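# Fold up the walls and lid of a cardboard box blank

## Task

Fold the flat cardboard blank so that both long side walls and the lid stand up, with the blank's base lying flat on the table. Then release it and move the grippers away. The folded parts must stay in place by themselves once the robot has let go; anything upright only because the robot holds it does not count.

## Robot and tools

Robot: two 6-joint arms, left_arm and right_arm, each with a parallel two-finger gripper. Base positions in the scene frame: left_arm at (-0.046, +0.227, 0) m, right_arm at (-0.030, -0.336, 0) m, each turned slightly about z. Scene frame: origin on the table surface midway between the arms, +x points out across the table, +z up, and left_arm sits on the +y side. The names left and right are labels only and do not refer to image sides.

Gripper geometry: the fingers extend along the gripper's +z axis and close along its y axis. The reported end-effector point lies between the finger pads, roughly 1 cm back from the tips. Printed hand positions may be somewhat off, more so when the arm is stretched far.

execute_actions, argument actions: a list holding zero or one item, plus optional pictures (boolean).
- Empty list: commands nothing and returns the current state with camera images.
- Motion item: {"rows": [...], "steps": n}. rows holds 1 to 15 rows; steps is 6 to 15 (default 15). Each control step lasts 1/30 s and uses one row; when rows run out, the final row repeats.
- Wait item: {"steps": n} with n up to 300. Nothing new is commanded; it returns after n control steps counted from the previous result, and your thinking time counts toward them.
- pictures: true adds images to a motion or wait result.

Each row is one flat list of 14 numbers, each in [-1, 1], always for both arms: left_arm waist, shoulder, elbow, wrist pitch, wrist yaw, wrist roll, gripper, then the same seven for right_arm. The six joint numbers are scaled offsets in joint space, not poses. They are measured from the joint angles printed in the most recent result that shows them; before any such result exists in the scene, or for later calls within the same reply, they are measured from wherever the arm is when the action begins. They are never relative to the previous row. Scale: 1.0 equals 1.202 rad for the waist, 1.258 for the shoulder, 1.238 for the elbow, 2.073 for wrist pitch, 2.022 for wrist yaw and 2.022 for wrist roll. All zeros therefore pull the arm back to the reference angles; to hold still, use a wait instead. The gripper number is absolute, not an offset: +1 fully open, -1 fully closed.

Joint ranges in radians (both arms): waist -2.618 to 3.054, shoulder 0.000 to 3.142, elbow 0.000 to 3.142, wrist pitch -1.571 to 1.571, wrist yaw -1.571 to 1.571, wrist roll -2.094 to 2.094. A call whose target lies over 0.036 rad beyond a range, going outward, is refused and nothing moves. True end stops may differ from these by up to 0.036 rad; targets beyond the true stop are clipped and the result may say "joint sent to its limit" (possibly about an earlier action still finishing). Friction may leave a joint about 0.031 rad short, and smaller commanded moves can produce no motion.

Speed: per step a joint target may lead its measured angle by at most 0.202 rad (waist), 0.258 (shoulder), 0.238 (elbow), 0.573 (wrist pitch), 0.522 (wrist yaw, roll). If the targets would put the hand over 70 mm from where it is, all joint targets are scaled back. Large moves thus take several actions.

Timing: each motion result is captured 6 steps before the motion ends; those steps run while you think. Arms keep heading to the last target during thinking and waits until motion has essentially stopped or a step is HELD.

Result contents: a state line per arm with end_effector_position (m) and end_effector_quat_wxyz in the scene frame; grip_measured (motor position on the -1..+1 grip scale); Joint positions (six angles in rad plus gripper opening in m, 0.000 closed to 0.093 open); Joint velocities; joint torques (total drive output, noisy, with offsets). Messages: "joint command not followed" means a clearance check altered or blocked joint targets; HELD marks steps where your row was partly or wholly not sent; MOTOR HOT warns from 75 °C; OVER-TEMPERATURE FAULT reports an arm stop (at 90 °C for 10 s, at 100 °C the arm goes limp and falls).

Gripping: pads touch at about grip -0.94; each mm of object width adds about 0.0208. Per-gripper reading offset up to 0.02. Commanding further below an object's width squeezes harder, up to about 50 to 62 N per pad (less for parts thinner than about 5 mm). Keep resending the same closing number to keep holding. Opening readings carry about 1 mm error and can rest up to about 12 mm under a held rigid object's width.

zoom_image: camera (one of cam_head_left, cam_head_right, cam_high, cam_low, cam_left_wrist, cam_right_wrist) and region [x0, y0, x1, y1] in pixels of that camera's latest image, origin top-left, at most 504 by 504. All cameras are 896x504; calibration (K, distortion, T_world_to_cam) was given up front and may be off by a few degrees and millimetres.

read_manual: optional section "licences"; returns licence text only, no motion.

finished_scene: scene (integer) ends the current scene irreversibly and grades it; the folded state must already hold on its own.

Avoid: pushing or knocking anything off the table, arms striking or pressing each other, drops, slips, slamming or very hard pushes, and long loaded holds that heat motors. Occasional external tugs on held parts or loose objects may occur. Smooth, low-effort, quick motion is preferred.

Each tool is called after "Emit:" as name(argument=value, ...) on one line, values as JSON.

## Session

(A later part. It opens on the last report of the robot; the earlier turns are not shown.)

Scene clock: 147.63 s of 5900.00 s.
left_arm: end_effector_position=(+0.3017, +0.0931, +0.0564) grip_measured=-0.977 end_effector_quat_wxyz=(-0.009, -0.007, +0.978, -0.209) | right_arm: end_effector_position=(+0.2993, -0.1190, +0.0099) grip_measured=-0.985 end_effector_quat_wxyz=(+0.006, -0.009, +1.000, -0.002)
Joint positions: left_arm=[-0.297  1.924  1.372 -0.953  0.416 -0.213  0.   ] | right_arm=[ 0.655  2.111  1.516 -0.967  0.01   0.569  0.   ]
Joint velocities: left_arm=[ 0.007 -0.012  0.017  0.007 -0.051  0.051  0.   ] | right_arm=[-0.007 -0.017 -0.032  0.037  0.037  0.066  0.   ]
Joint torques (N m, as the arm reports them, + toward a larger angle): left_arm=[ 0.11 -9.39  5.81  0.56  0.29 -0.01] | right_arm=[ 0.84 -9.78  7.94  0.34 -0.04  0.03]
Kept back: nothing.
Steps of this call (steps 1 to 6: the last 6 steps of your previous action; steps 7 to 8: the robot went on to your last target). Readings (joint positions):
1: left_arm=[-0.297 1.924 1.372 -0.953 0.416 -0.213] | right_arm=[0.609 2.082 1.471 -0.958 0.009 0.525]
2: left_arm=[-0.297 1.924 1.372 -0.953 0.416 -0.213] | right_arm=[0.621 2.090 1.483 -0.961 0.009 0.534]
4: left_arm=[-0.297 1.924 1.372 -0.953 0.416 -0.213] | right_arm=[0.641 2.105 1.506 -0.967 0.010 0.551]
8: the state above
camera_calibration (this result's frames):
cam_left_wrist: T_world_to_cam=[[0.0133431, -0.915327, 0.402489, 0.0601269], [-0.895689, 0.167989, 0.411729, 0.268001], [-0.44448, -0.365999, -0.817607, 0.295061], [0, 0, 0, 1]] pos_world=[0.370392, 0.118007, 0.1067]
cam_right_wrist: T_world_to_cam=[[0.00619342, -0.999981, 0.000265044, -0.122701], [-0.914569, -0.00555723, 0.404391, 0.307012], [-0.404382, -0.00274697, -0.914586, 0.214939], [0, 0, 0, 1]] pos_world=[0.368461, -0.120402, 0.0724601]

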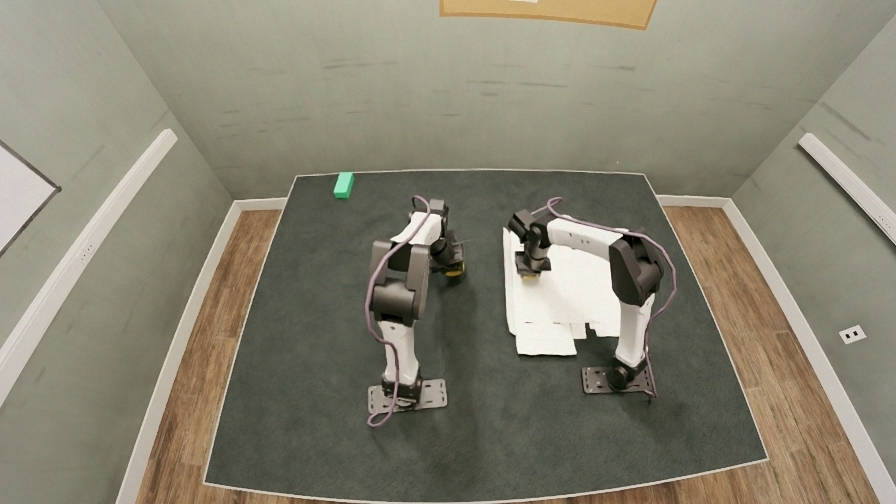

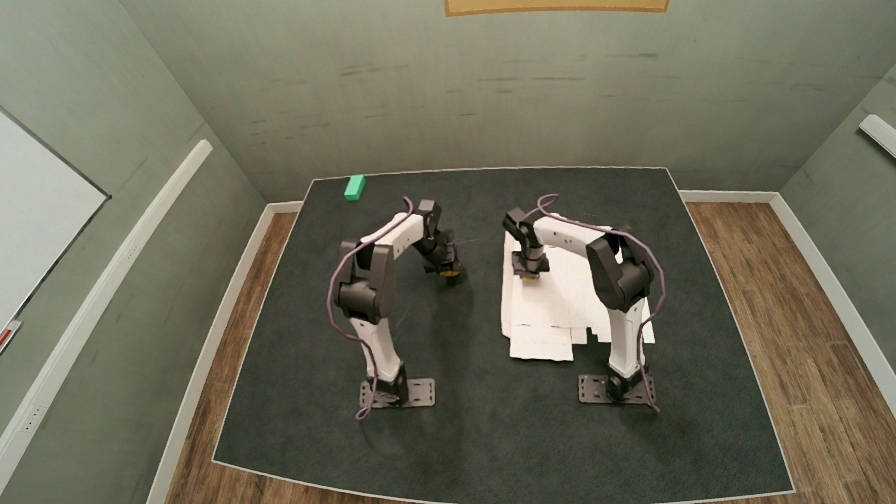

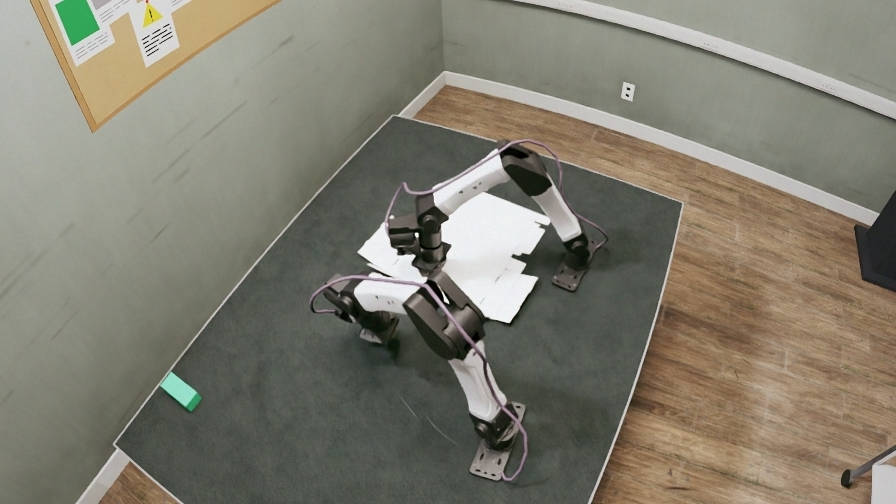

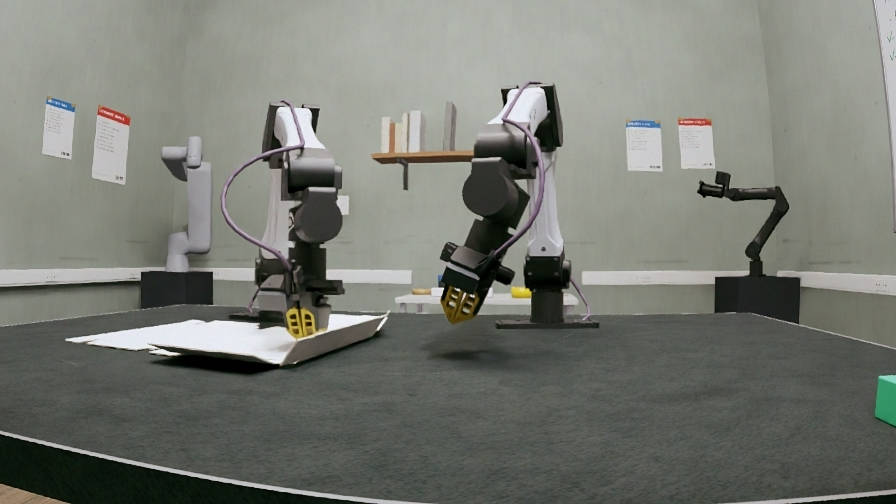

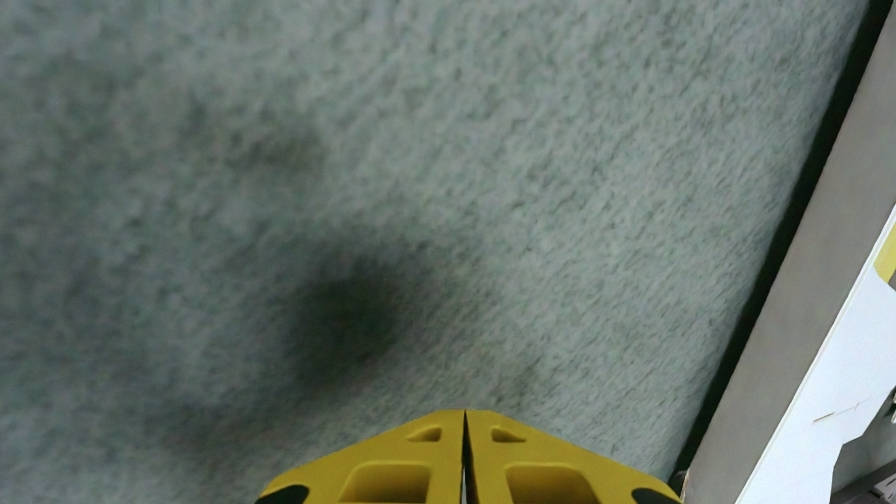

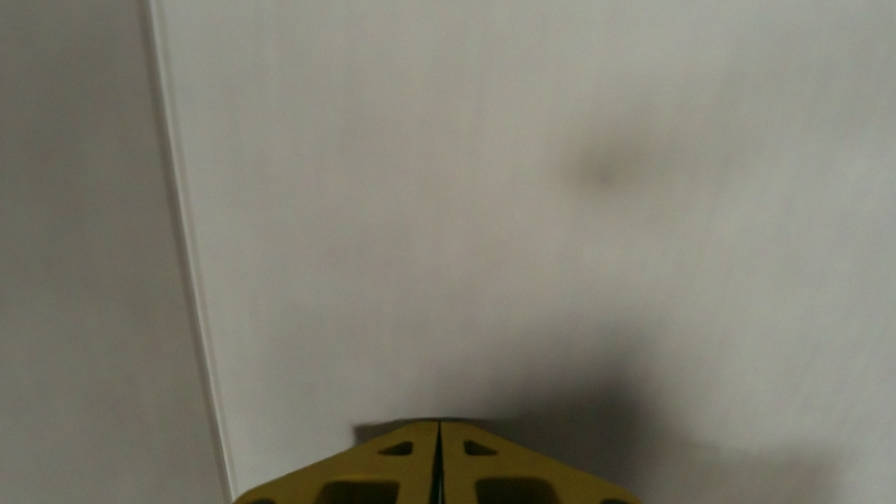

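Emit:
execute_actions(actions=[{"rows": [[0,0,0,0,0,0,-1, 0.0115,0.0279,0.0323,-0.0066,-0.005,0.0157,-1],[0,0,0,0,0,0,-1, 0.0187,0.0361,0.0459,-0.0098,-0.005,0.02,-1],[0,0,0,0,0,0,-1, 0.026,0.0442,0.0595,-0.013,-0.005,0.0243,-1],[0,0,0,0,0,0,-1, 0.0332,0.0523,0.0731,-0.0161,-0.005,0.0286,-1],[0,0,0,0,0,0,-1, 0.0405,0.0605,0.0867,-0.0193,-0.005,0.0329,-1],[0,0,0,0,0,0,-1, 0.0477,0.0686,0.1003,-0.0225,-0.005,0.0373,-1],[0,0,0,0,0,0,-1, 0.055,0.0767,0.1139,-0.0257,-0.005,0.0416,-1],[0,0,0,0,0,0,-1, 0.0622,0.0849,0.1275,-0.0289,-0.005,0.0459,-1],[0,0,0,0,0,0,-1, 0.0695,0.093,0.1411,-0.0321,-0.005,0.0502,-1],[0,0,0,0,0,0,-1, 0.0767,0.1011,0.1547,-0.0352,-0.005,0.0545,-1],[0,0,0,0,0,0,-1, 0.084,0.1093,0.1683,-0.0384,-0.005,0.0588,-1],[0,0,0,0,0,0,-1, 0.0912,0.1174,0.1819,-0.0416,-0.005,0.0631,-1]], "steps": 15}], pictures=false)

Emit:
execute_actions(actions=[{"steps": 8}], pictures=true)

Scene clock: 148.73 s of 5900.00 s.
left_arm: end_effector_position=(+0.3017, +0.0931, +0.0564) grip_measured=-0.977 end_effector_quat_wxyz=(-0.009, -0.007, +0.978, -0.209) | right_arm: end_effector_position=(+0.3024, -0.0906, +0.0099) grip_measured=-0.985 end_effector_quat_wxyz=(+0.004, -0.006, +1.000, -0.005)
Joint positions: left_arm=[-0.297  1.924  1.372 -0.953  0.416 -0.213  0.   ] | right_arm=[ 0.709  2.188  1.64  -1.023  0.013  0.629  0.   ]
Joint velocities: left_arm=[-0.002  0.007 -0.012  0.095 -0.007 -0.022  0.   ] | right_arm=[ 0.291  0.305  0.466 -0.095 -0.051  0.212  0.   ]
Joint torques (N m, as the arm reports them, + toward a larger angle): left_arm=[ 0.08 -9.38  5.9   0.55  0.28 -0.02] | right_arm=[  1.4  -10.66   7.9    0.46  -0.08   0.04]
Steps of this call (steps 1 to 24: the robot went on to your last target; steps 25 to 33: the first 9 steps of this action). Readings (joint positions):
25: left_arm=[-0.297 1.924 1.372 -0.953 0.416 -0.213] | right_arm=[0.656 2.113 1.520 -0.971 0.010 0.584]
26: left_arm=[-0.297 1.924 1.372 -0.953 0.416 -0.213] | right_arm=[0.657 2.119 1.529 -0.978 0.011 0.587]
28: left_arm=[-0.297 1.924 1.372 -0.953 0.416 -0.213] | right_arm=[0.664 2.136 1.556 -0.996 0.012 0.596]
32: left_arm=[-0.297 1.924 1.372 -0.953 0.416 -0.213] | right_arm=[0.699 2.178 1.623 -1.018 0.013 0.622]
33: the state above

Scene clock: 149.00 s of 5900.00 s.
left_arm: end_effector_position=(+0.3017, +0.0931, +0.0564) grip_measured=-0.977 end_effector_quat_wxyz=(-0.009, -0.007, +0.978, -0.209) | right_arm: end_effector_position=(+0.3007, -0.0645, +0.0100) grip_measured=-0.985 end_effector_quat_wxyz=(+0.008, -0.008, +1.000, -0.002)
Joint positions: left_arm=[-0.297  1.924  1.372 -0.953  0.416 -0.213  0.   ] | right_arm=[ 0.761  2.235  1.718 -1.044  0.014  0.675  0.   ]
Joint velocities: left_arm=[-0.002  0.002  0.007  0.022  0.007  0.037  0.   ] | right_arm=[ 0.007  0.012  0.007 -0.022  0.037  0.066  0.   ]
Joint torques (N m, as the arm reports them, + toward a larger angle): left_arm=[ 0.17 -9.32  5.74  0.58  0.29 -0.02] | right_arm=[  0.79 -11.04   8.22   0.31  -0.07   0.02]
Kept back: nothing.
Steps of this call (steps 1 to 6: the last 6 steps of your previous action; steps 7 to 8: the robot went on to your last target). Readings (joint positions):
1: left_arm=[-0.297 1.924 1.372 -0.953 0.416 -0.213] | right_arm=[0.720 2.199 1.657 -1.028 0.014 0.637]
2: left_arm=[-0.297 1.924 1.372 -0.953 0.416 -0.213] | right_arm=[0.730 2.209 1.675 -1.033 0.014 0.645]
4: left_arm=[-0.297 1.924 1.372 -0.953 0.416 -0.213] | right_arm=[0.748 2.227 1.705 -1.041 0.014 0.659]
8: the state above
camera_calibration (this result's frames):
cam_left_wrist: T_world_to_cam=[[0.0133431, -0.915327, 0.402489, 0.0601269], [-0.895689, 0.167989, 0.411729, 0.268001], [-0.44448, -0.365999, -0.817607, 0.295061], [0, 0, 0, 1]] pos_world=[0.370392, 0.118007, 0.1067]
cam_right_wrist: T_world_to_cam=[[0.00540914, -0.999985, 0.000590062, -0.0680602], [-0.916062, -0.00471856, 0.401008, 0.309079], [-0.400999, -0.00270964, -0.916074, 0.214775], [0, 0, 0, 1]] pos_world=[0.369628, -0.0660188, 0.0728467]

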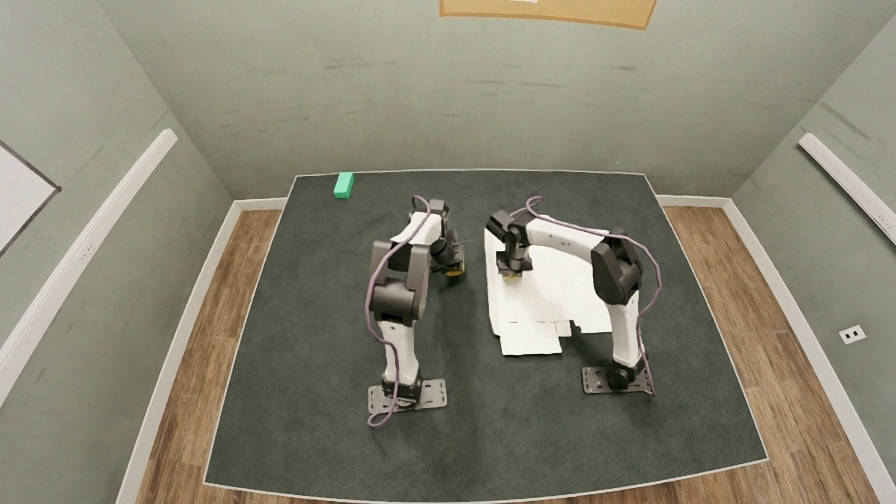

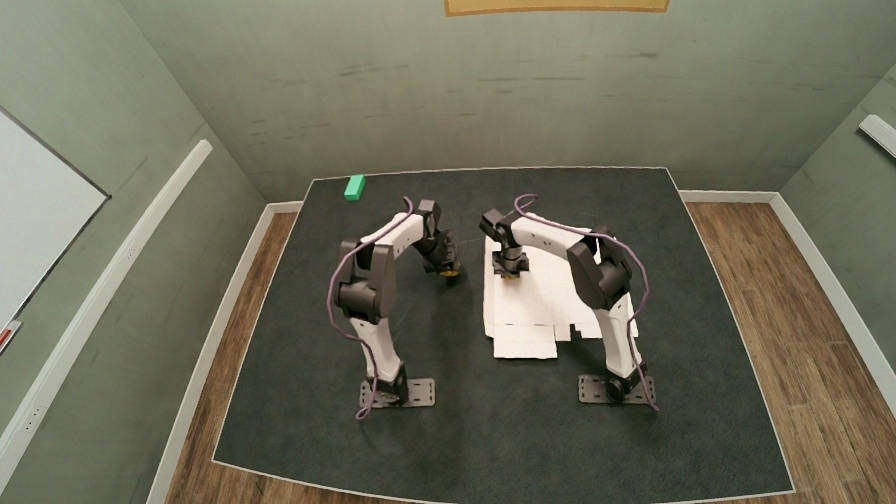

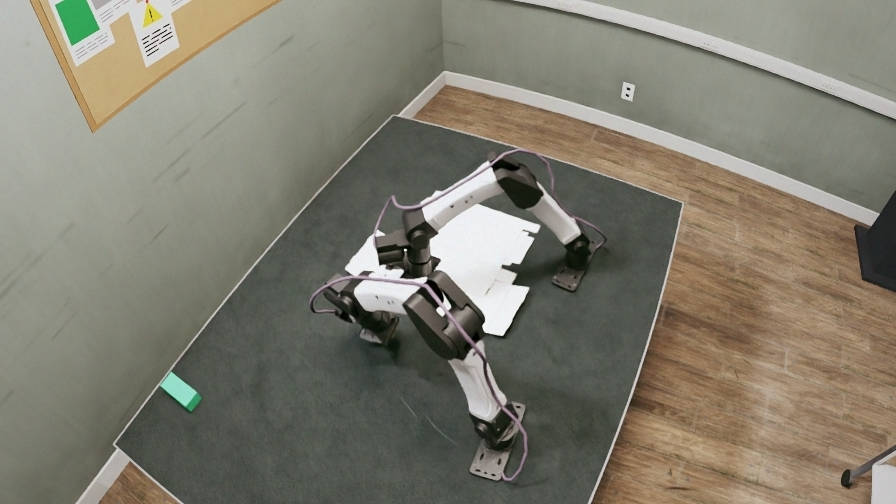

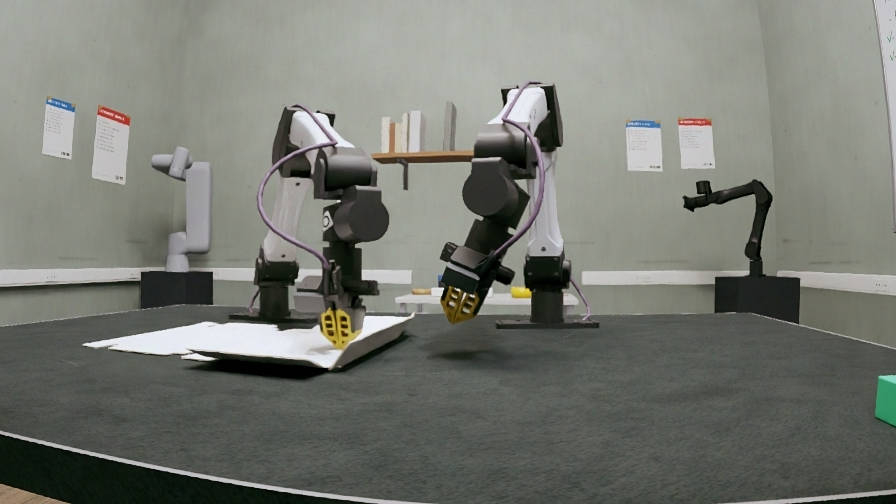

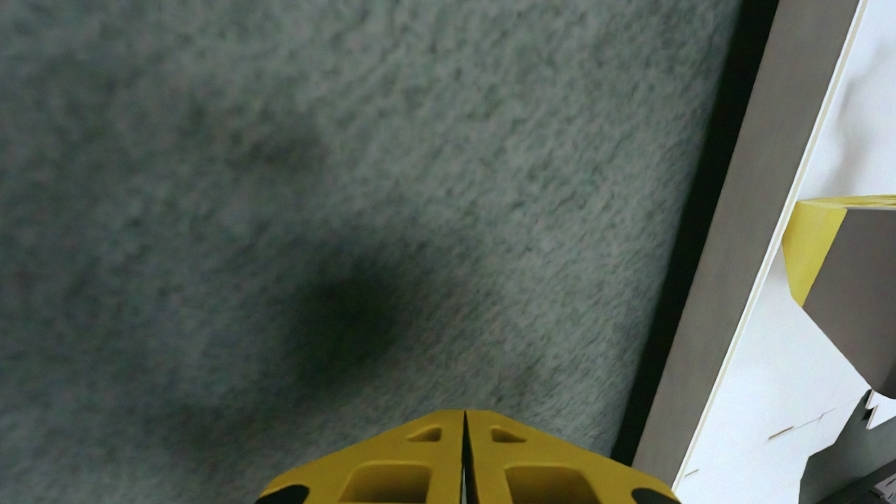

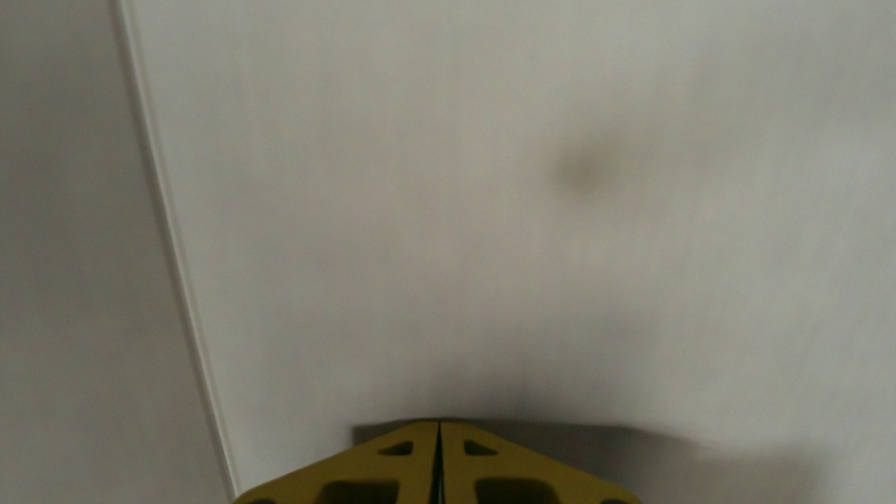

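Emit:
execute_actions(actions=[{"rows": [[-0.0096,0.0026,-0.0028,0.0065,0,-0.0058,-1, 0,-0.0036,0.0186,-0.0145,0,0,-1],[-0.0191,0.0053,-0.0056,0.0131,0,-0.0116,-1, 0,-0.0072,0.0372,-0.029,0,0,-1],[-0.0287,0.0079,-0.0084,0.0196,0,-0.0174,-1, 0,-0.0107,0.0557,-0.0434,0,0,-1],[-0.0383,0.0105,-0.0112,0.0261,0,-0.0232,-1, 0,-0.0143,0.0743,-0.0579,0,0,-1],[-0.0478,0.0132,-0.014,0.0326,0,-0.029,-1, 0,-0.0143,0.0743,-0.0579,0,0,-1],[-0.0574,0.0158,-0.0168,0.0392,0,-0.0348,-1, -0.0222,-0.0376,0.0361,-0.04,-0.0202,-0.0104,-1],[-0.067,0.0184,-0.0195,0.0457,0,-0.0406,-1, -0.0444,-0.0609,-0.0022,-0.0221,-0.0405,-0.0208,-1],[-0.0765,0.0211,-0.0223,0.0522,0,-0.0464,-1, -0.0666,-0.0841,-0.0405,-0.0042,-0.0607,-0.0313,-1],[-0.0861,0.0237,-0.0251,0.0587,0,-0.0522,-1, -0.0888,-0.1074,-0.0787,0.0137,-0.0809,-0.0417,-1],[-0.0957,0.0263,-0.0279,0.0653,0,-0.058,-1, -0.111,-0.1307,-0.117,0.0317,-0.1012,-0.0521,-1],[-0.1052,0.029,-0.0307,0.0718,0,-0.0638,-1, -0.1332,-0.154,-0.1552,0.0496,-0.1214,-0.0625,-1],[-0.1148,0.0316,-0.0335,0.0783,0,-0.0696,-1, -0.1554,-0.1773,-0.1935,0.0675,-0.1416,-0.0729,-1],[-0.1148,0.0316,-0.0335,0.0783,0,-0.0696,-1, -0.1776,-0.2005,-0.2317,0.0854,-0.1618,-0.0834,-1],[-0.1148,0.0316,-0.0335,0.0783,0,-0.0696,-1, -0.1998,-0.2238,-0.27,0.1033,-0.1821,-0.0938,-1],[-0.1148,0.0316,-0.0335,0.0783,0,-0.0696,-1, -0.222,-0.2471,-0.3082,0.1212,-0.2023,-0.1042,-1]], "steps": 15}], pictures=false)

Emit:
execute_actions(actions=[{"steps": 14}], pictures=false)

Scene clock: 154.67 s of 5900.00 s.
left_arm: end_effector_position=(+0.3022, +0.0635, +0.0571) grip_measured=-0.977 end_effector_quat_wxyz=(+0.002, +0.008, +0.977, -0.214) | right_arm: end_effector_position=(+0.3005, -0.0712, +0.0324) grip_measured=-0.985 end_effector_quat_wxyz=(-0.001, -0.002, +1.000, +0.030)
Joint positions: left_arm=[-0.374  1.925  1.372 -0.898  0.416 -0.271  0.   ] | right_arm=[ 0.724  2.173  1.706 -1.07  -0.049  0.651  0.   ]
Joint velocities: left_arm=[-0.383  0.042  0.012  0.403 -0.007 -0.286  0.   ] | right_arm=[-0.589 -0.818 -1.009  0.462 -0.769 -0.286  0.   ]
Joint torques (N m, as the arm reports them, + toward a larger angle): left_arm=[-0.32 -7.46  3.57  0.91  0.26 -0.07] | right_arm=[ -2.4  -14.59   4.61   0.21   0.1   -0.16]
Steps of this call (steps 1 to 30: the robot went on to your last target; steps 31 to 90: nothing new was sent; then 2.37 s passed at rest; steps 91 to 99: the first 9 steps of this action). Readings (joint positions):
91: left_arm=[-0.297 1.924 1.372 -0.953 0.416 -0.214] | right_arm=[0.761 2.236 1.719 -1.045 0.013 0.686]
92: left_arm=[-0.299 1.924 1.372 -0.952 0.416 -0.217] | right_arm=[0.761 2.236 1.723 -1.051 0.013 0.686]
94: left_arm=[-0.312 1.924 1.372 -0.944 0.416 -0.228] | right_arm=[0.761 2.236 1.744 -1.085 0.013 0.685]
98: left_arm=[-0.361 1.924 1.372 -0.909 0.416 -0.262] | right_arm=[0.742 2.199 1.737 -1.087 -0.025 0.664]
99: the state above

Scene clock: 155.13 s of 5900.00 s.
left_arm: end_effector_position=(+0.3012, +0.0396, +0.0442) grip_measured=-0.977 end_effector_quat_wxyz=(+0.004, +0.005, +0.976, -0.219) | right_arm: end_effector_position=(+0.3016, -0.1242, +0.0444) grip_measured=-0.985 end_effector_quat_wxyz=(-0.009, +0.020, +0.981, +0.192)
Joint positions: left_arm=[-0.435  1.95   1.348 -0.815  0.416 -0.344  0.   ] | right_arm=[ 0.487  1.945  1.358 -0.831 -0.356  0.486  0.   ]
Joint velocities: left_arm=[ 0.022 -0.012  0.007 -0.007  0.125 -0.11   0.   ] | right_arm=[ 0.037 -0.017 -0.007  0.227 -0.212 -0.066  0.   ]
Joint torques (N m, as the arm reports them, + toward a larger angle): left_arm=[ 0.22 -8.72  4.53  1.    0.26 -0.08] | right_arm=[  0.73 -12.39   4.79   0.8   -0.25  -0.2 ]
Kept back: nothing.
Steps of this call (steps 1 to 6: the last 6 steps of your previous action; steps 7 to 14: the robot went on to your last target). Readings (joint positions):
1: left_arm=[-0.387 1.926 1.370 -0.885 0.416 -0.281] | right_arm=[0.700 2.142 1.667 -1.051 -0.076 0.637]
2: left_arm=[-0.399 1.929 1.367 -0.870 0.416 -0.292] | right_arm=[0.670 2.111 1.623 -1.030 -0.105 0.622]
4: left_arm=[-0.421 1.936 1.358 -0.847 0.416 -0.312] | right_arm=[0.603 2.048 1.532 -0.980 -0.167 0.588]
8: left_arm=[-0.435 1.950 1.349 -0.827 0.416 -0.333] | right_arm=[0.490 1.952 1.377 -0.892 -0.282 0.524]
14: the state above

Emit:
execute_actions(actions=[{"rows": [[0,0.0011,-0.0014,0.0012,0,-0.0005,-1, 0.0006,0.0039,-0.0092,0.0097,-0.0019,-0.0011,-1],[0,0.0022,-0.0028,0.0023,0,-0.001,-1, 0.0012,0.0077,-0.0184,0.0193,-0.0039,-0.0021,-1],[0,0.0033,-0.0042,0.0035,0,-0.0014,-1, 0.0018,0.0116,-0.0277,0.029,-0.0058,-0.0032,-1],[0,0.0044,-0.0056,0.0047,0,-0.0019,-1, 0.0024,0.0154,-0.0369,0.0386,-0.0077,-0.0043,-1],[0,0.0055,-0.0071,0.0059,0,-0.0024,-1, 0.003,0.0193,-0.0461,0.0483,-0.0097,-0.0054,-1],[0,0.0065,-0.0085,0.007,0,-0.0029,-1, 0.0035,0.0231,-0.0553,0.0579,-0.0116,-0.0064,-1],[0,0.0076,-0.0099,0.0082,0,-0.0034,-1, 0.0041,0.027,-0.0645,0.0676,-0.0135,-0.0075,-1],[0,0.0087,-0.0113,0.0094,0,-0.0038,-1, 0.0047,0.0308,-0.0738,0.0772,-0.0154,-0.0086,-1],[0,0.0098,-0.0127,0.0105,0,-0.0043,-1, 0.0053,0.0347,-0.083,0.0869,-0.0174,-0.0096,-1],[0,0.0109,-0.0141,0.0117,0,-0.0048,-1, 0.0059,0.0385,-0.0922,0.0965,-0.0193,-0.0107,-1]], "steps": 15}], pictures=false)

Emit:
execute_actions(actions=[{"steps": 10}], pictures=true)

Scene clock: 155.97 s of 5900.00 s.
left_arm: end_effector_position=(+0.3021, +0.0393, +0.0443) grip_measured=-0.977 end_effector_quat_wxyz=(+0.006, +0.004, +0.975, -0.220) | right_arm: end_effector_position=(+0.3033, -0.1187, +0.0280) grip_measured=-0.985 end_effector_quat_wxyz=(+0.001, +0.009, +0.978, +0.208)
Joint positions: left_arm=[-0.435  1.95   1.348 -0.81   0.416 -0.348  0.   ] | right_arm=[ 0.489  1.961  1.3   -0.725 -0.379  0.473  0.   ]
Joint velocities: left_arm=[-0.002  0.002 -0.022  0.037 -0.022 -0.051  0.   ] | right_arm=[-0.002  0.203 -0.354  0.418  0.007 -0.022  0.   ]
Joint torques (N m, as the arm reports them, + toward a larger angle): left_arm=[ 0.08 -8.75  4.7   0.98  0.29 -0.07] | right_arm=[ 0.83 -9.38  4.45  0.81 -0.27 -0.19]
Steps of this call (steps 1 to 16: the robot went on to your last target; steps 17 to 25: the first 9 steps of this action). Readings (joint positions):
17: left_arm=[-0.435 1.950 1.348 -0.810 0.416 -0.348] | right_arm=[0.489 1.945 1.358 -0.805 -0.381 0.473]
18: left_arm=[-0.435 1.950 1.348 -0.810 0.416 -0.348] | right_arm=[0.489 1.945 1.358 -0.805 -0.379 0.473]
20: left_arm=[-0.435 1.950 1.348 -0.810 0.416 -0.348] | right_arm=[0.489 1.945 1.351 -0.793 -0.378 0.473]
24: left_arm=[-0.435 1.950 1.348 -0.810 0.416 -0.348] | right_arm=[0.489 1.955 1.312 -0.740 -0.378 0.473]
25: the state above

Scene clock: 156.30 s of 5900.00 s.
left_arm: end_effector_position=(+0.3021, +0.0393, +0.0443) grip_measured=-0.977 end_effector_quat_wxyz=(+0.006, +0.004, +0.975, -0.220) | right_arm: end_effector_position=(+0.3037, -0.1175, +0.0112) grip_measured=-0.985 end_effector_quat_wxyz=(+0.002, +0.008, +0.977, +0.212)
Joint positions: left_arm=[-0.435  1.95   1.348 -0.81   0.416 -0.348  0.   ] | right_arm=[ 0.489  1.989  1.263 -0.655 -0.384  0.473  0.   ]
Joint velocities: left_arm=[-0.012 -0.007  0.002 -0.051  0.022  0.037  0.   ] | right_arm=[-0.002  0.017  0.002  0.095 -0.022 -0.007  0.   ]
Joint torques (N m, as the arm reports them, + toward a larger angle): left_arm=[ 0.13 -8.65  4.55  1.    0.28 -0.08] | right_arm=[  0.77 -10.4    4.71   0.92  -0.27  -0.21]
Kept back: nothing.
Steps of this call (steps 1 to 6: the last 6 steps of your previous action; steps 7 to 10: the robot went on to your last target). Readings (joint positions):
1: left_arm=[-0.435 1.950 1.348 -0.810 0.416 -0.348] | right_arm=[0.489 1.969 1.287 -0.708 -0.379 0.473]
2: left_arm=[-0.435 1.950 1.348 -0.810 0.416 -0.348] | right_arm=[0.489 1.976 1.277 -0.696 -0.380 0.473]
4: left_arm=[-0.435 1.950 1.348 -0.810 0.416 -0.348] | right_arm=[0.489 1.988 1.264 -0.681 -0.380 0.473]
8: left_arm=[-0.435 1.950 1.348 -0.810 0.416 -0.348] | right_arm=[0.489 1.989 1.263 -0.663 -0.384 0.473]
10: the state above
camera_calibration (this result's frames):
cam_left_wrist: T_world_to_cam=[[-0.0138827, -0.905902, 0.42326, 0.0226269], [-0.906011, 0.190481, 0.377969, 0.286042], [-0.423026, -0.378231, -0.823402, 0.259947], [0, 0, 0, 1]] pos_world=[0.369436, 0.0643321, 0.0963483]
cam_right_wrist: T_world_to_cam=[[-0.0254358, -0.908397, -0.417335, -0.0962153], [-0.91232, -0.149576, 0.381181, 0.293229], [-0.408686, 0.390439, -0.824944, 0.264444], [0, 0, 0, 1]] pos_world=[0.373146, -0.146791, 0.0662243]

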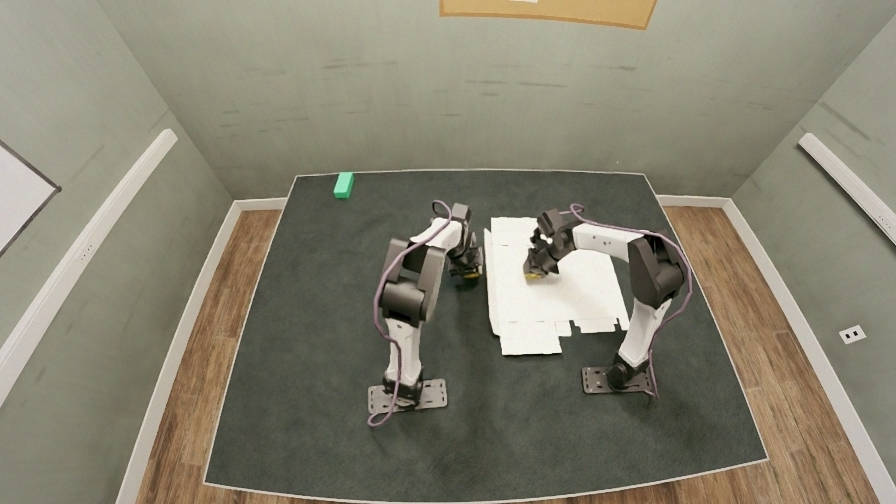

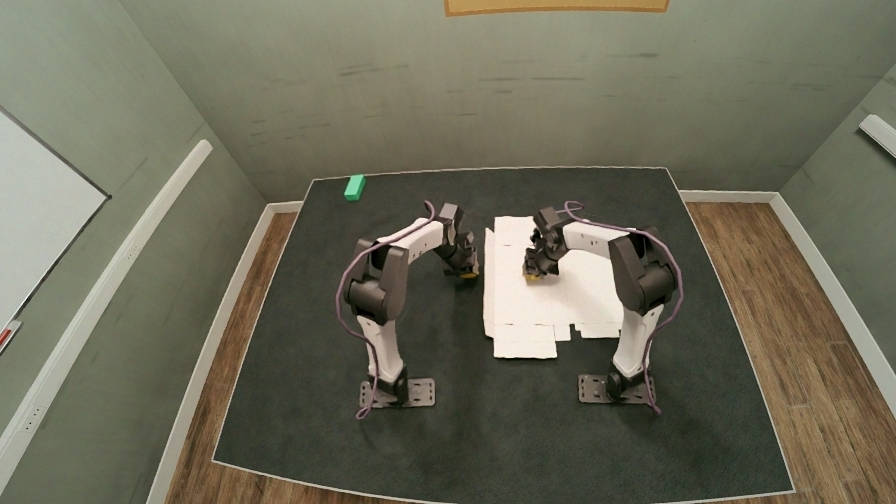

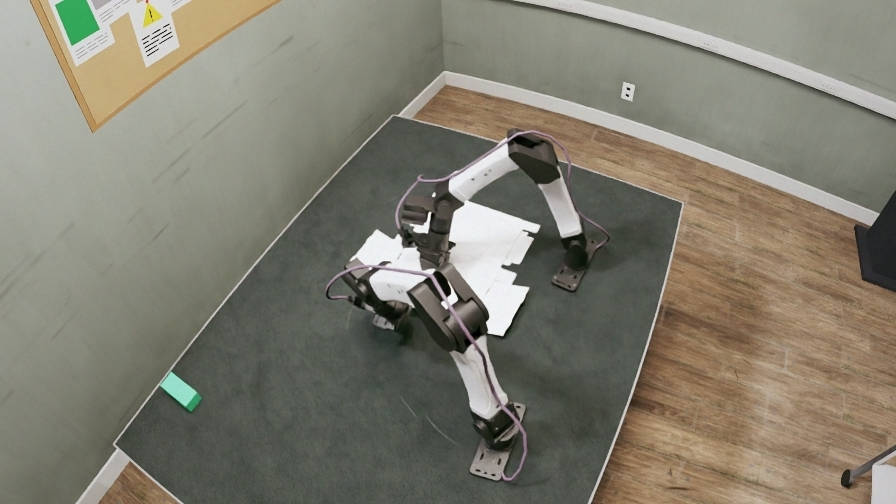

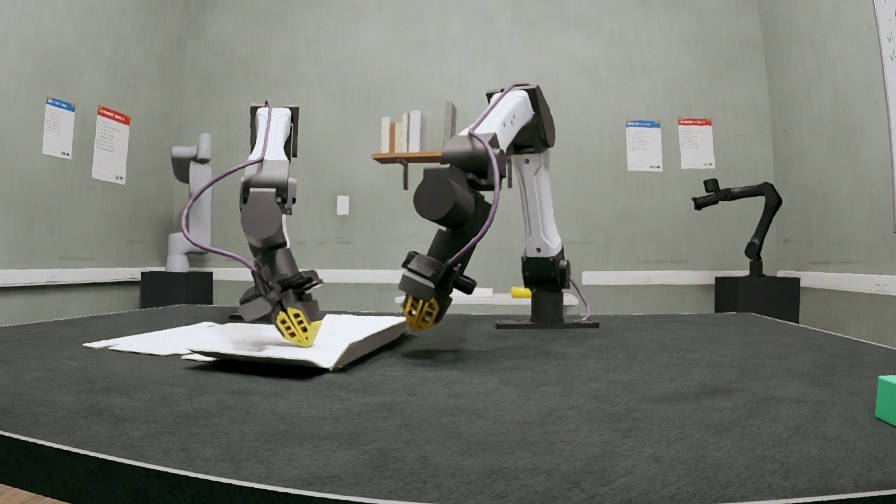

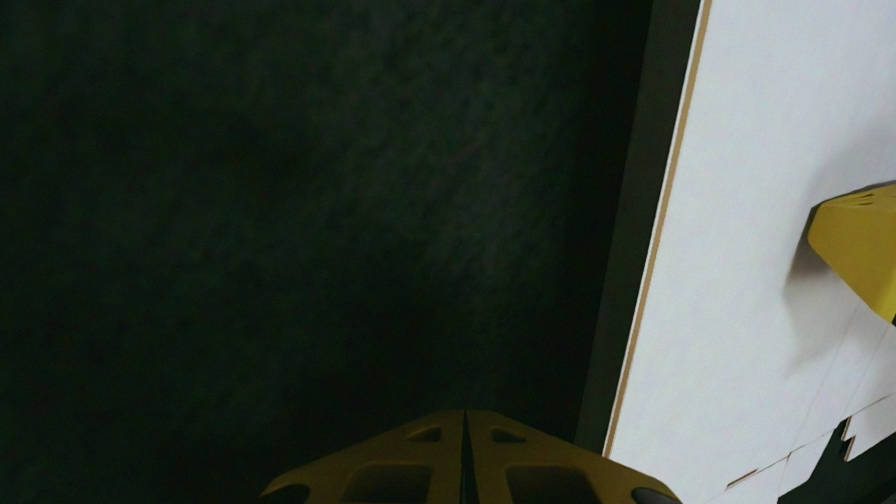

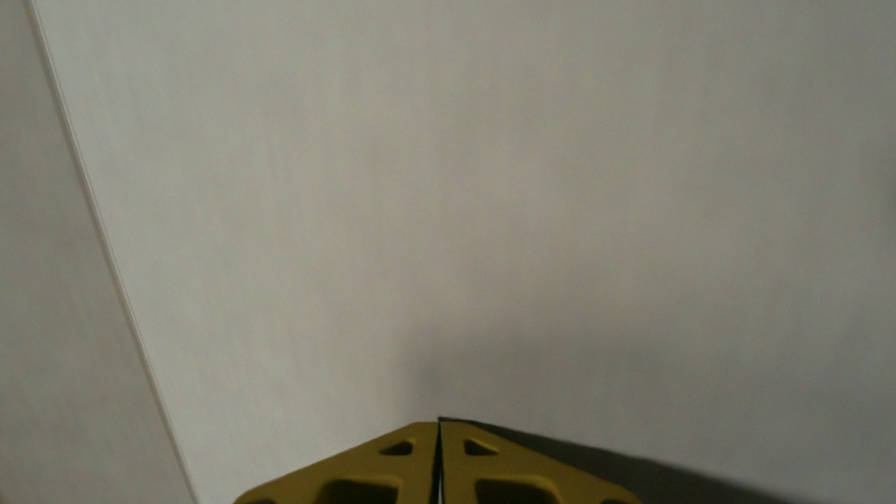

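Emit:
execute_actions(actions=[{"rows": [[0,0.0109,-0.0141,0.0093,-0.0018,-0.0028,-1, 0.0042,0.0035,-0.0154,0.0116,-0.0054,-0.0043,-1],[-0.012,0.0152,-0.0062,0.0102,-0.003,-0.0105,-1, 0.0042,0.0035,-0.0154,0.0116,-0.0054,-0.0043,-1],[-0.0241,0.0196,0.0017,0.011,-0.0043,-0.0182,-1, 0.0042,0.0035,-0.0154,0.0116,-0.0054,-0.0043,-1],[-0.0361,0.0239,0.0096,0.0119,-0.0055,-0.0258,-1, 0.0042,0.0035,-0.0154,0.0116,-0.0054,-0.0043,-1],[-0.0482,0.0283,0.0175,0.0127,-0.0067,-0.0335,-1, 0.0042,0.0035,-0.0154,0.0116,-0.0054,-0.0043,-1],[-0.0602,0.0326,0.0253,0.0136,-0.0079,-0.0412,-1, 0.0042,0.0035,-0.0154,0.0116,-0.0054,-0.0043,-1],[-0.0722,0.0369,0.0332,0.0144,-0.0092,-0.0489,-1, 0.0042,0.0035,-0.0154,0.0116,-0.0054,-0.0043,-1],[-0.0843,0.0413,0.0411,0.0153,-0.0104,-0.0565,-1, 0.0042,0.0035,-0.0154,0.0116,-0.0054,-0.0043,-1],[-0.0963,0.0456,0.049,0.0161,-0.0116,-0.0642,-1, 0.0042,0.0035,-0.0154,0.0116,-0.0054,-0.0043,-1],[-0.1025,0.0496,0.0531,0.0175,-0.0123,-0.0681,-1, 0.0042,0.0035,-0.0154,0.0116,-0.0054,-0.0043,-1],[-0.1087,0.0535,0.0572,0.0189,-0.0131,-0.072,-1, 0.0042,0.0035,-0.0154,0.0116,-0.0054,-0.0043,-1],[-0.1148,0.0575,0.0613,0.0203,-0.0138,-0.0758,-1, 0.0042,0.0035,-0.0154,0.0116,-0.0054,-0.0043,-1],[-0.121,0.0614,0.0654,0.0217,-0.0146,-0.0797,-1, 0.0042,0.0035,-0.0154,0.0116,-0.0054,-0.0043,-1],[-0.1272,0.0654,0.0695,0.0231,-0.0153,-0.0836,-1, 0.0042,0.0035,-0.0154,0.0116,-0.0054,-0.0043,-1]], "steps": 15}], pictures=false)

Emit:
execute_actions(actions=[{"steps": 10}], pictures=true)

Scene clock: 158.97 s of 5900.00 s.
left_arm: end_effector_position=(+0.2916, +0.0103, +0.0386) grip_measured=-0.977 end_effector_quat_wxyz=(-0.011, +0.009, +0.977, -0.215) | right_arm: end_effector_position=(+0.3061, -0.1164, +0.0117) grip_measured=-0.985 end_effector_quat_wxyz=(+0.007, +0.006, +0.977, +0.214)
Joint positions: left_arm=[-0.517  1.98   1.37  -0.805  0.407 -0.418  0.   ] | right_arm=[ 0.489  1.989  1.263 -0.643 -0.384  0.473  0.   ]
Joint velocities: left_arm=[-0.447  0.183  0.232  0.007  0.007 -0.374  0.   ] | right_arm=[-0.012 -0.002 -0.012 -0.007 -0.022 -0.037  0.   ]
Joint torques (N m, as the arm reports them, + toward a larger angle): left_arm=[-0.6  -8.7   7.79  1.06  0.18 -0.04] | right_arm=[  0.83 -10.43   4.76   0.96  -0.27  -0.21]
Steps of this call (steps 1 to 30: the robot went on to your last target; steps 31 to 71: nothing new was sent; steps 72 to 80: the first 9 steps of this action). Readings (joint positions):
72: left_arm=[-0.435 1.950 1.348 -0.810 0.416 -0.348] | right_arm=[0.489 1.989 1.263 -0.643 -0.384 0.473]
73: left_arm=[-0.435 1.950 1.348 -0.810 0.416 -0.351] | right_arm=[0.489 1.989 1.263 -0.643 -0.384 0.473]
75: left_arm=[-0.445 1.951 1.348 -0.809 0.414 -0.363] | right_arm=[0.489 1.989 1.263 -0.643 -0.384 0.473]
79: left_arm=[-0.500 1.973 1.362 -0.805 0.409 -0.406] | right_arm=[0.489 1.989 1.263 -0.643 -0.384 0.473]
80: the state above

Scene clock: 159.30 s of 5900.00 s.
left_arm: end_effector_position=(+0.2905, -0.0179, +0.0381) grip_measured=-0.977 end_effector_quat_wxyz=(-0.012, +0.005, +0.976, -0.217) | right_arm: end_effector_position=(+0.3061, -0.1164, +0.0117) grip_measured=-0.985 end_effector_quat_wxyz=(+0.007, +0.006, +0.977, +0.214)
Joint positions: left_arm=[-0.584  2.012  1.412 -0.785  0.4   -0.498  0.   ] | right_arm=[ 0.489  1.989  1.263 -0.643 -0.384  0.473  0.   ]
Joint velocities: left_arm=[-0.007  0.017  0.007  0.051 -0.022 -0.11   0.   ] | right_arm=[ 0.002 -0.007  0.002 -0.022 -0.051 -0.066  0.   ]
Joint torques (N m, as the arm reports them, + toward a larger angle): left_arm=[-0.22 -8.66  7.66  1.08  0.17 -0.05] | right_arm=[  0.78 -10.41   4.76   0.95  -0.28  -0.21]
Kept back: nothing.
Steps of this call (steps 1 to 6: the last 6 steps of your previous action; steps 7 to 10: the robot went on to your last target). Readings (joint positions):
1: left_arm=[-0.532 1.987 1.378 -0.802 0.406 -0.431] | right_arm=[0.489 1.989 1.263 -0.643 -0.384 0.473]
2: left_arm=[-0.545 1.992 1.386 -0.800 0.405 -0.442] | right_arm=[0.489 1.989 1.263 -0.643 -0.384 0.473]
4: left_arm=[-0.565 2.000 1.398 -0.795 0.404 -0.462] | right_arm=[0.489 1.989 1.263 -0.643 -0.384 0.473]
8: left_arm=[-0.584 2.011 1.412 -0.786 0.401 -0.491] | right_arm=[0.489 1.989 1.263 -0.643 -0.384 0.473]
10: the state above
camera_calibration (this result's frames):
cam_left_wrist: T_world_to_cam=[[-0.00982269, -0.908157, 0.418515, -0.0278205], [-0.890962, 0.197961, 0.408655, 0.283394], [-0.453973, -0.368867, -0.811077, 0.236966], [0, 0, 0, 1]] pos_world=[0.359795, 0.00604242, 0.0880307]
cam_right_wrist: T_world_to_cam=[[-0.0206699, -0.906449, -0.421809, -0.0961637], [-0.916257, -0.151646, 0.370779, 0.296427], [-0.400058, 0.39415, -0.827406, 0.263241], [0, 0, 0, 1]] pos_world=[0.374927, -0.145972, 0.0673349]

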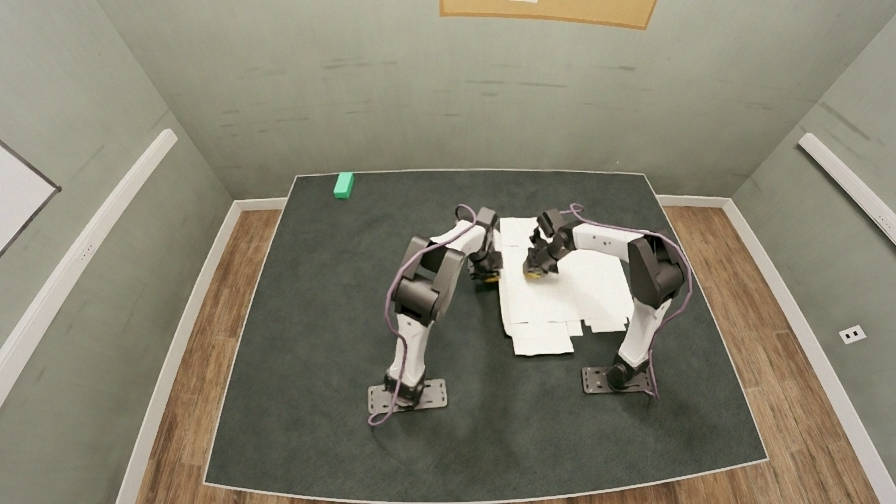

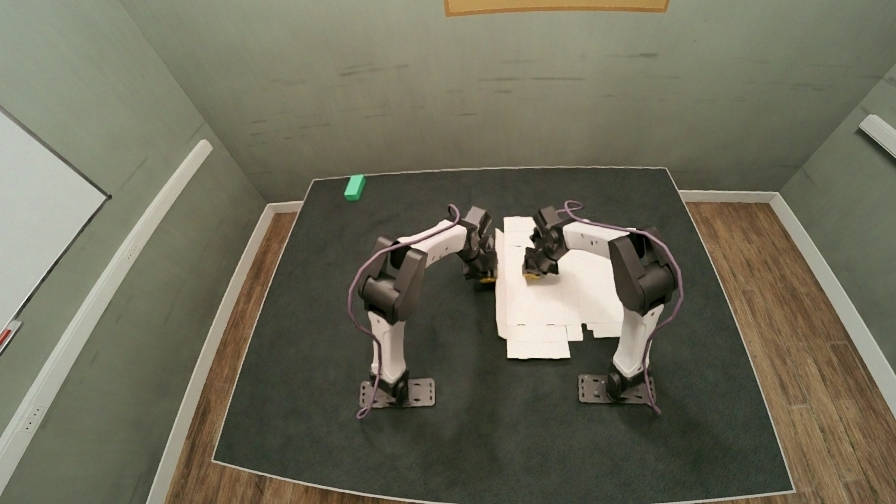

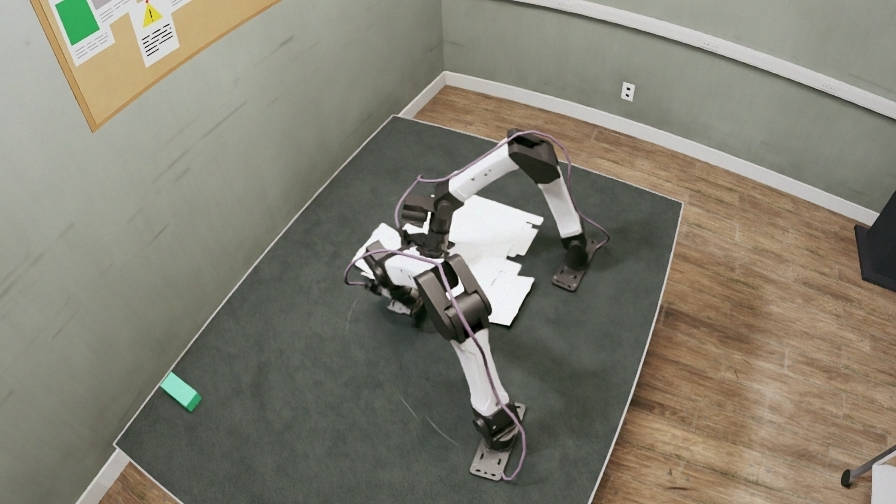

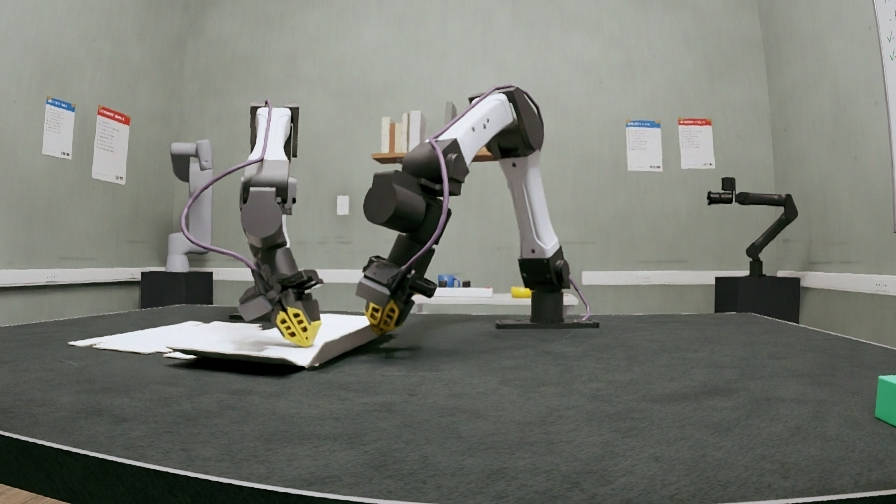

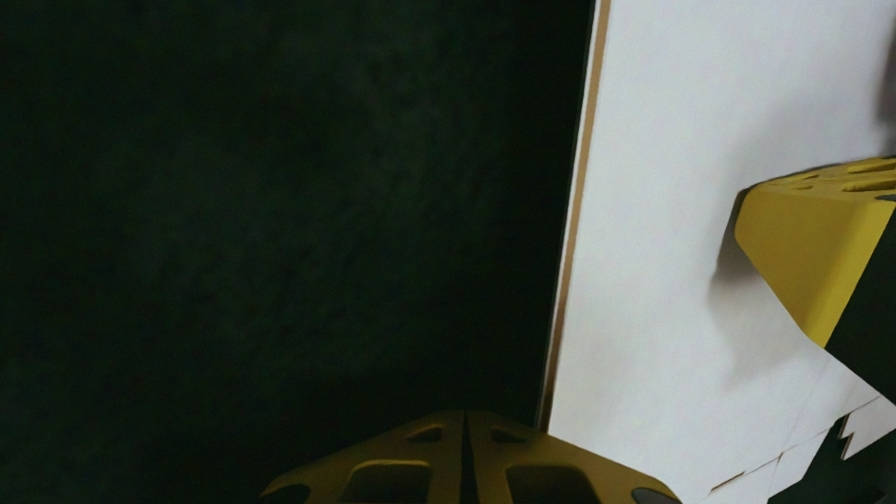

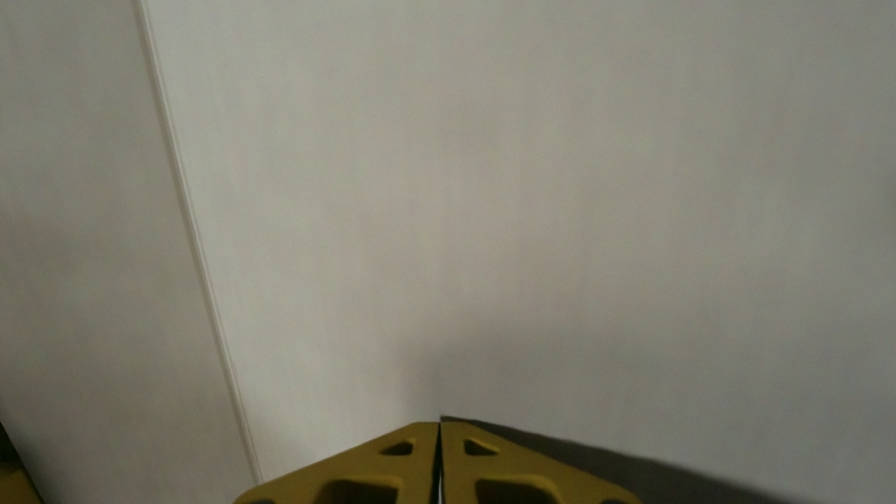

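Emit:
zoom_image(camera="cam_head_left", region=[440, 190, 680, 380])

Region (440, 190, 680, 380) of cam_head_left's 896x504 image, scaled by 2.100, with more detail than that image has; it fills the top 399 rows of this view, and the rest is white.

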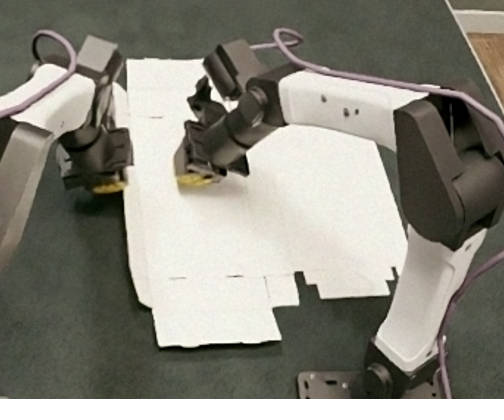

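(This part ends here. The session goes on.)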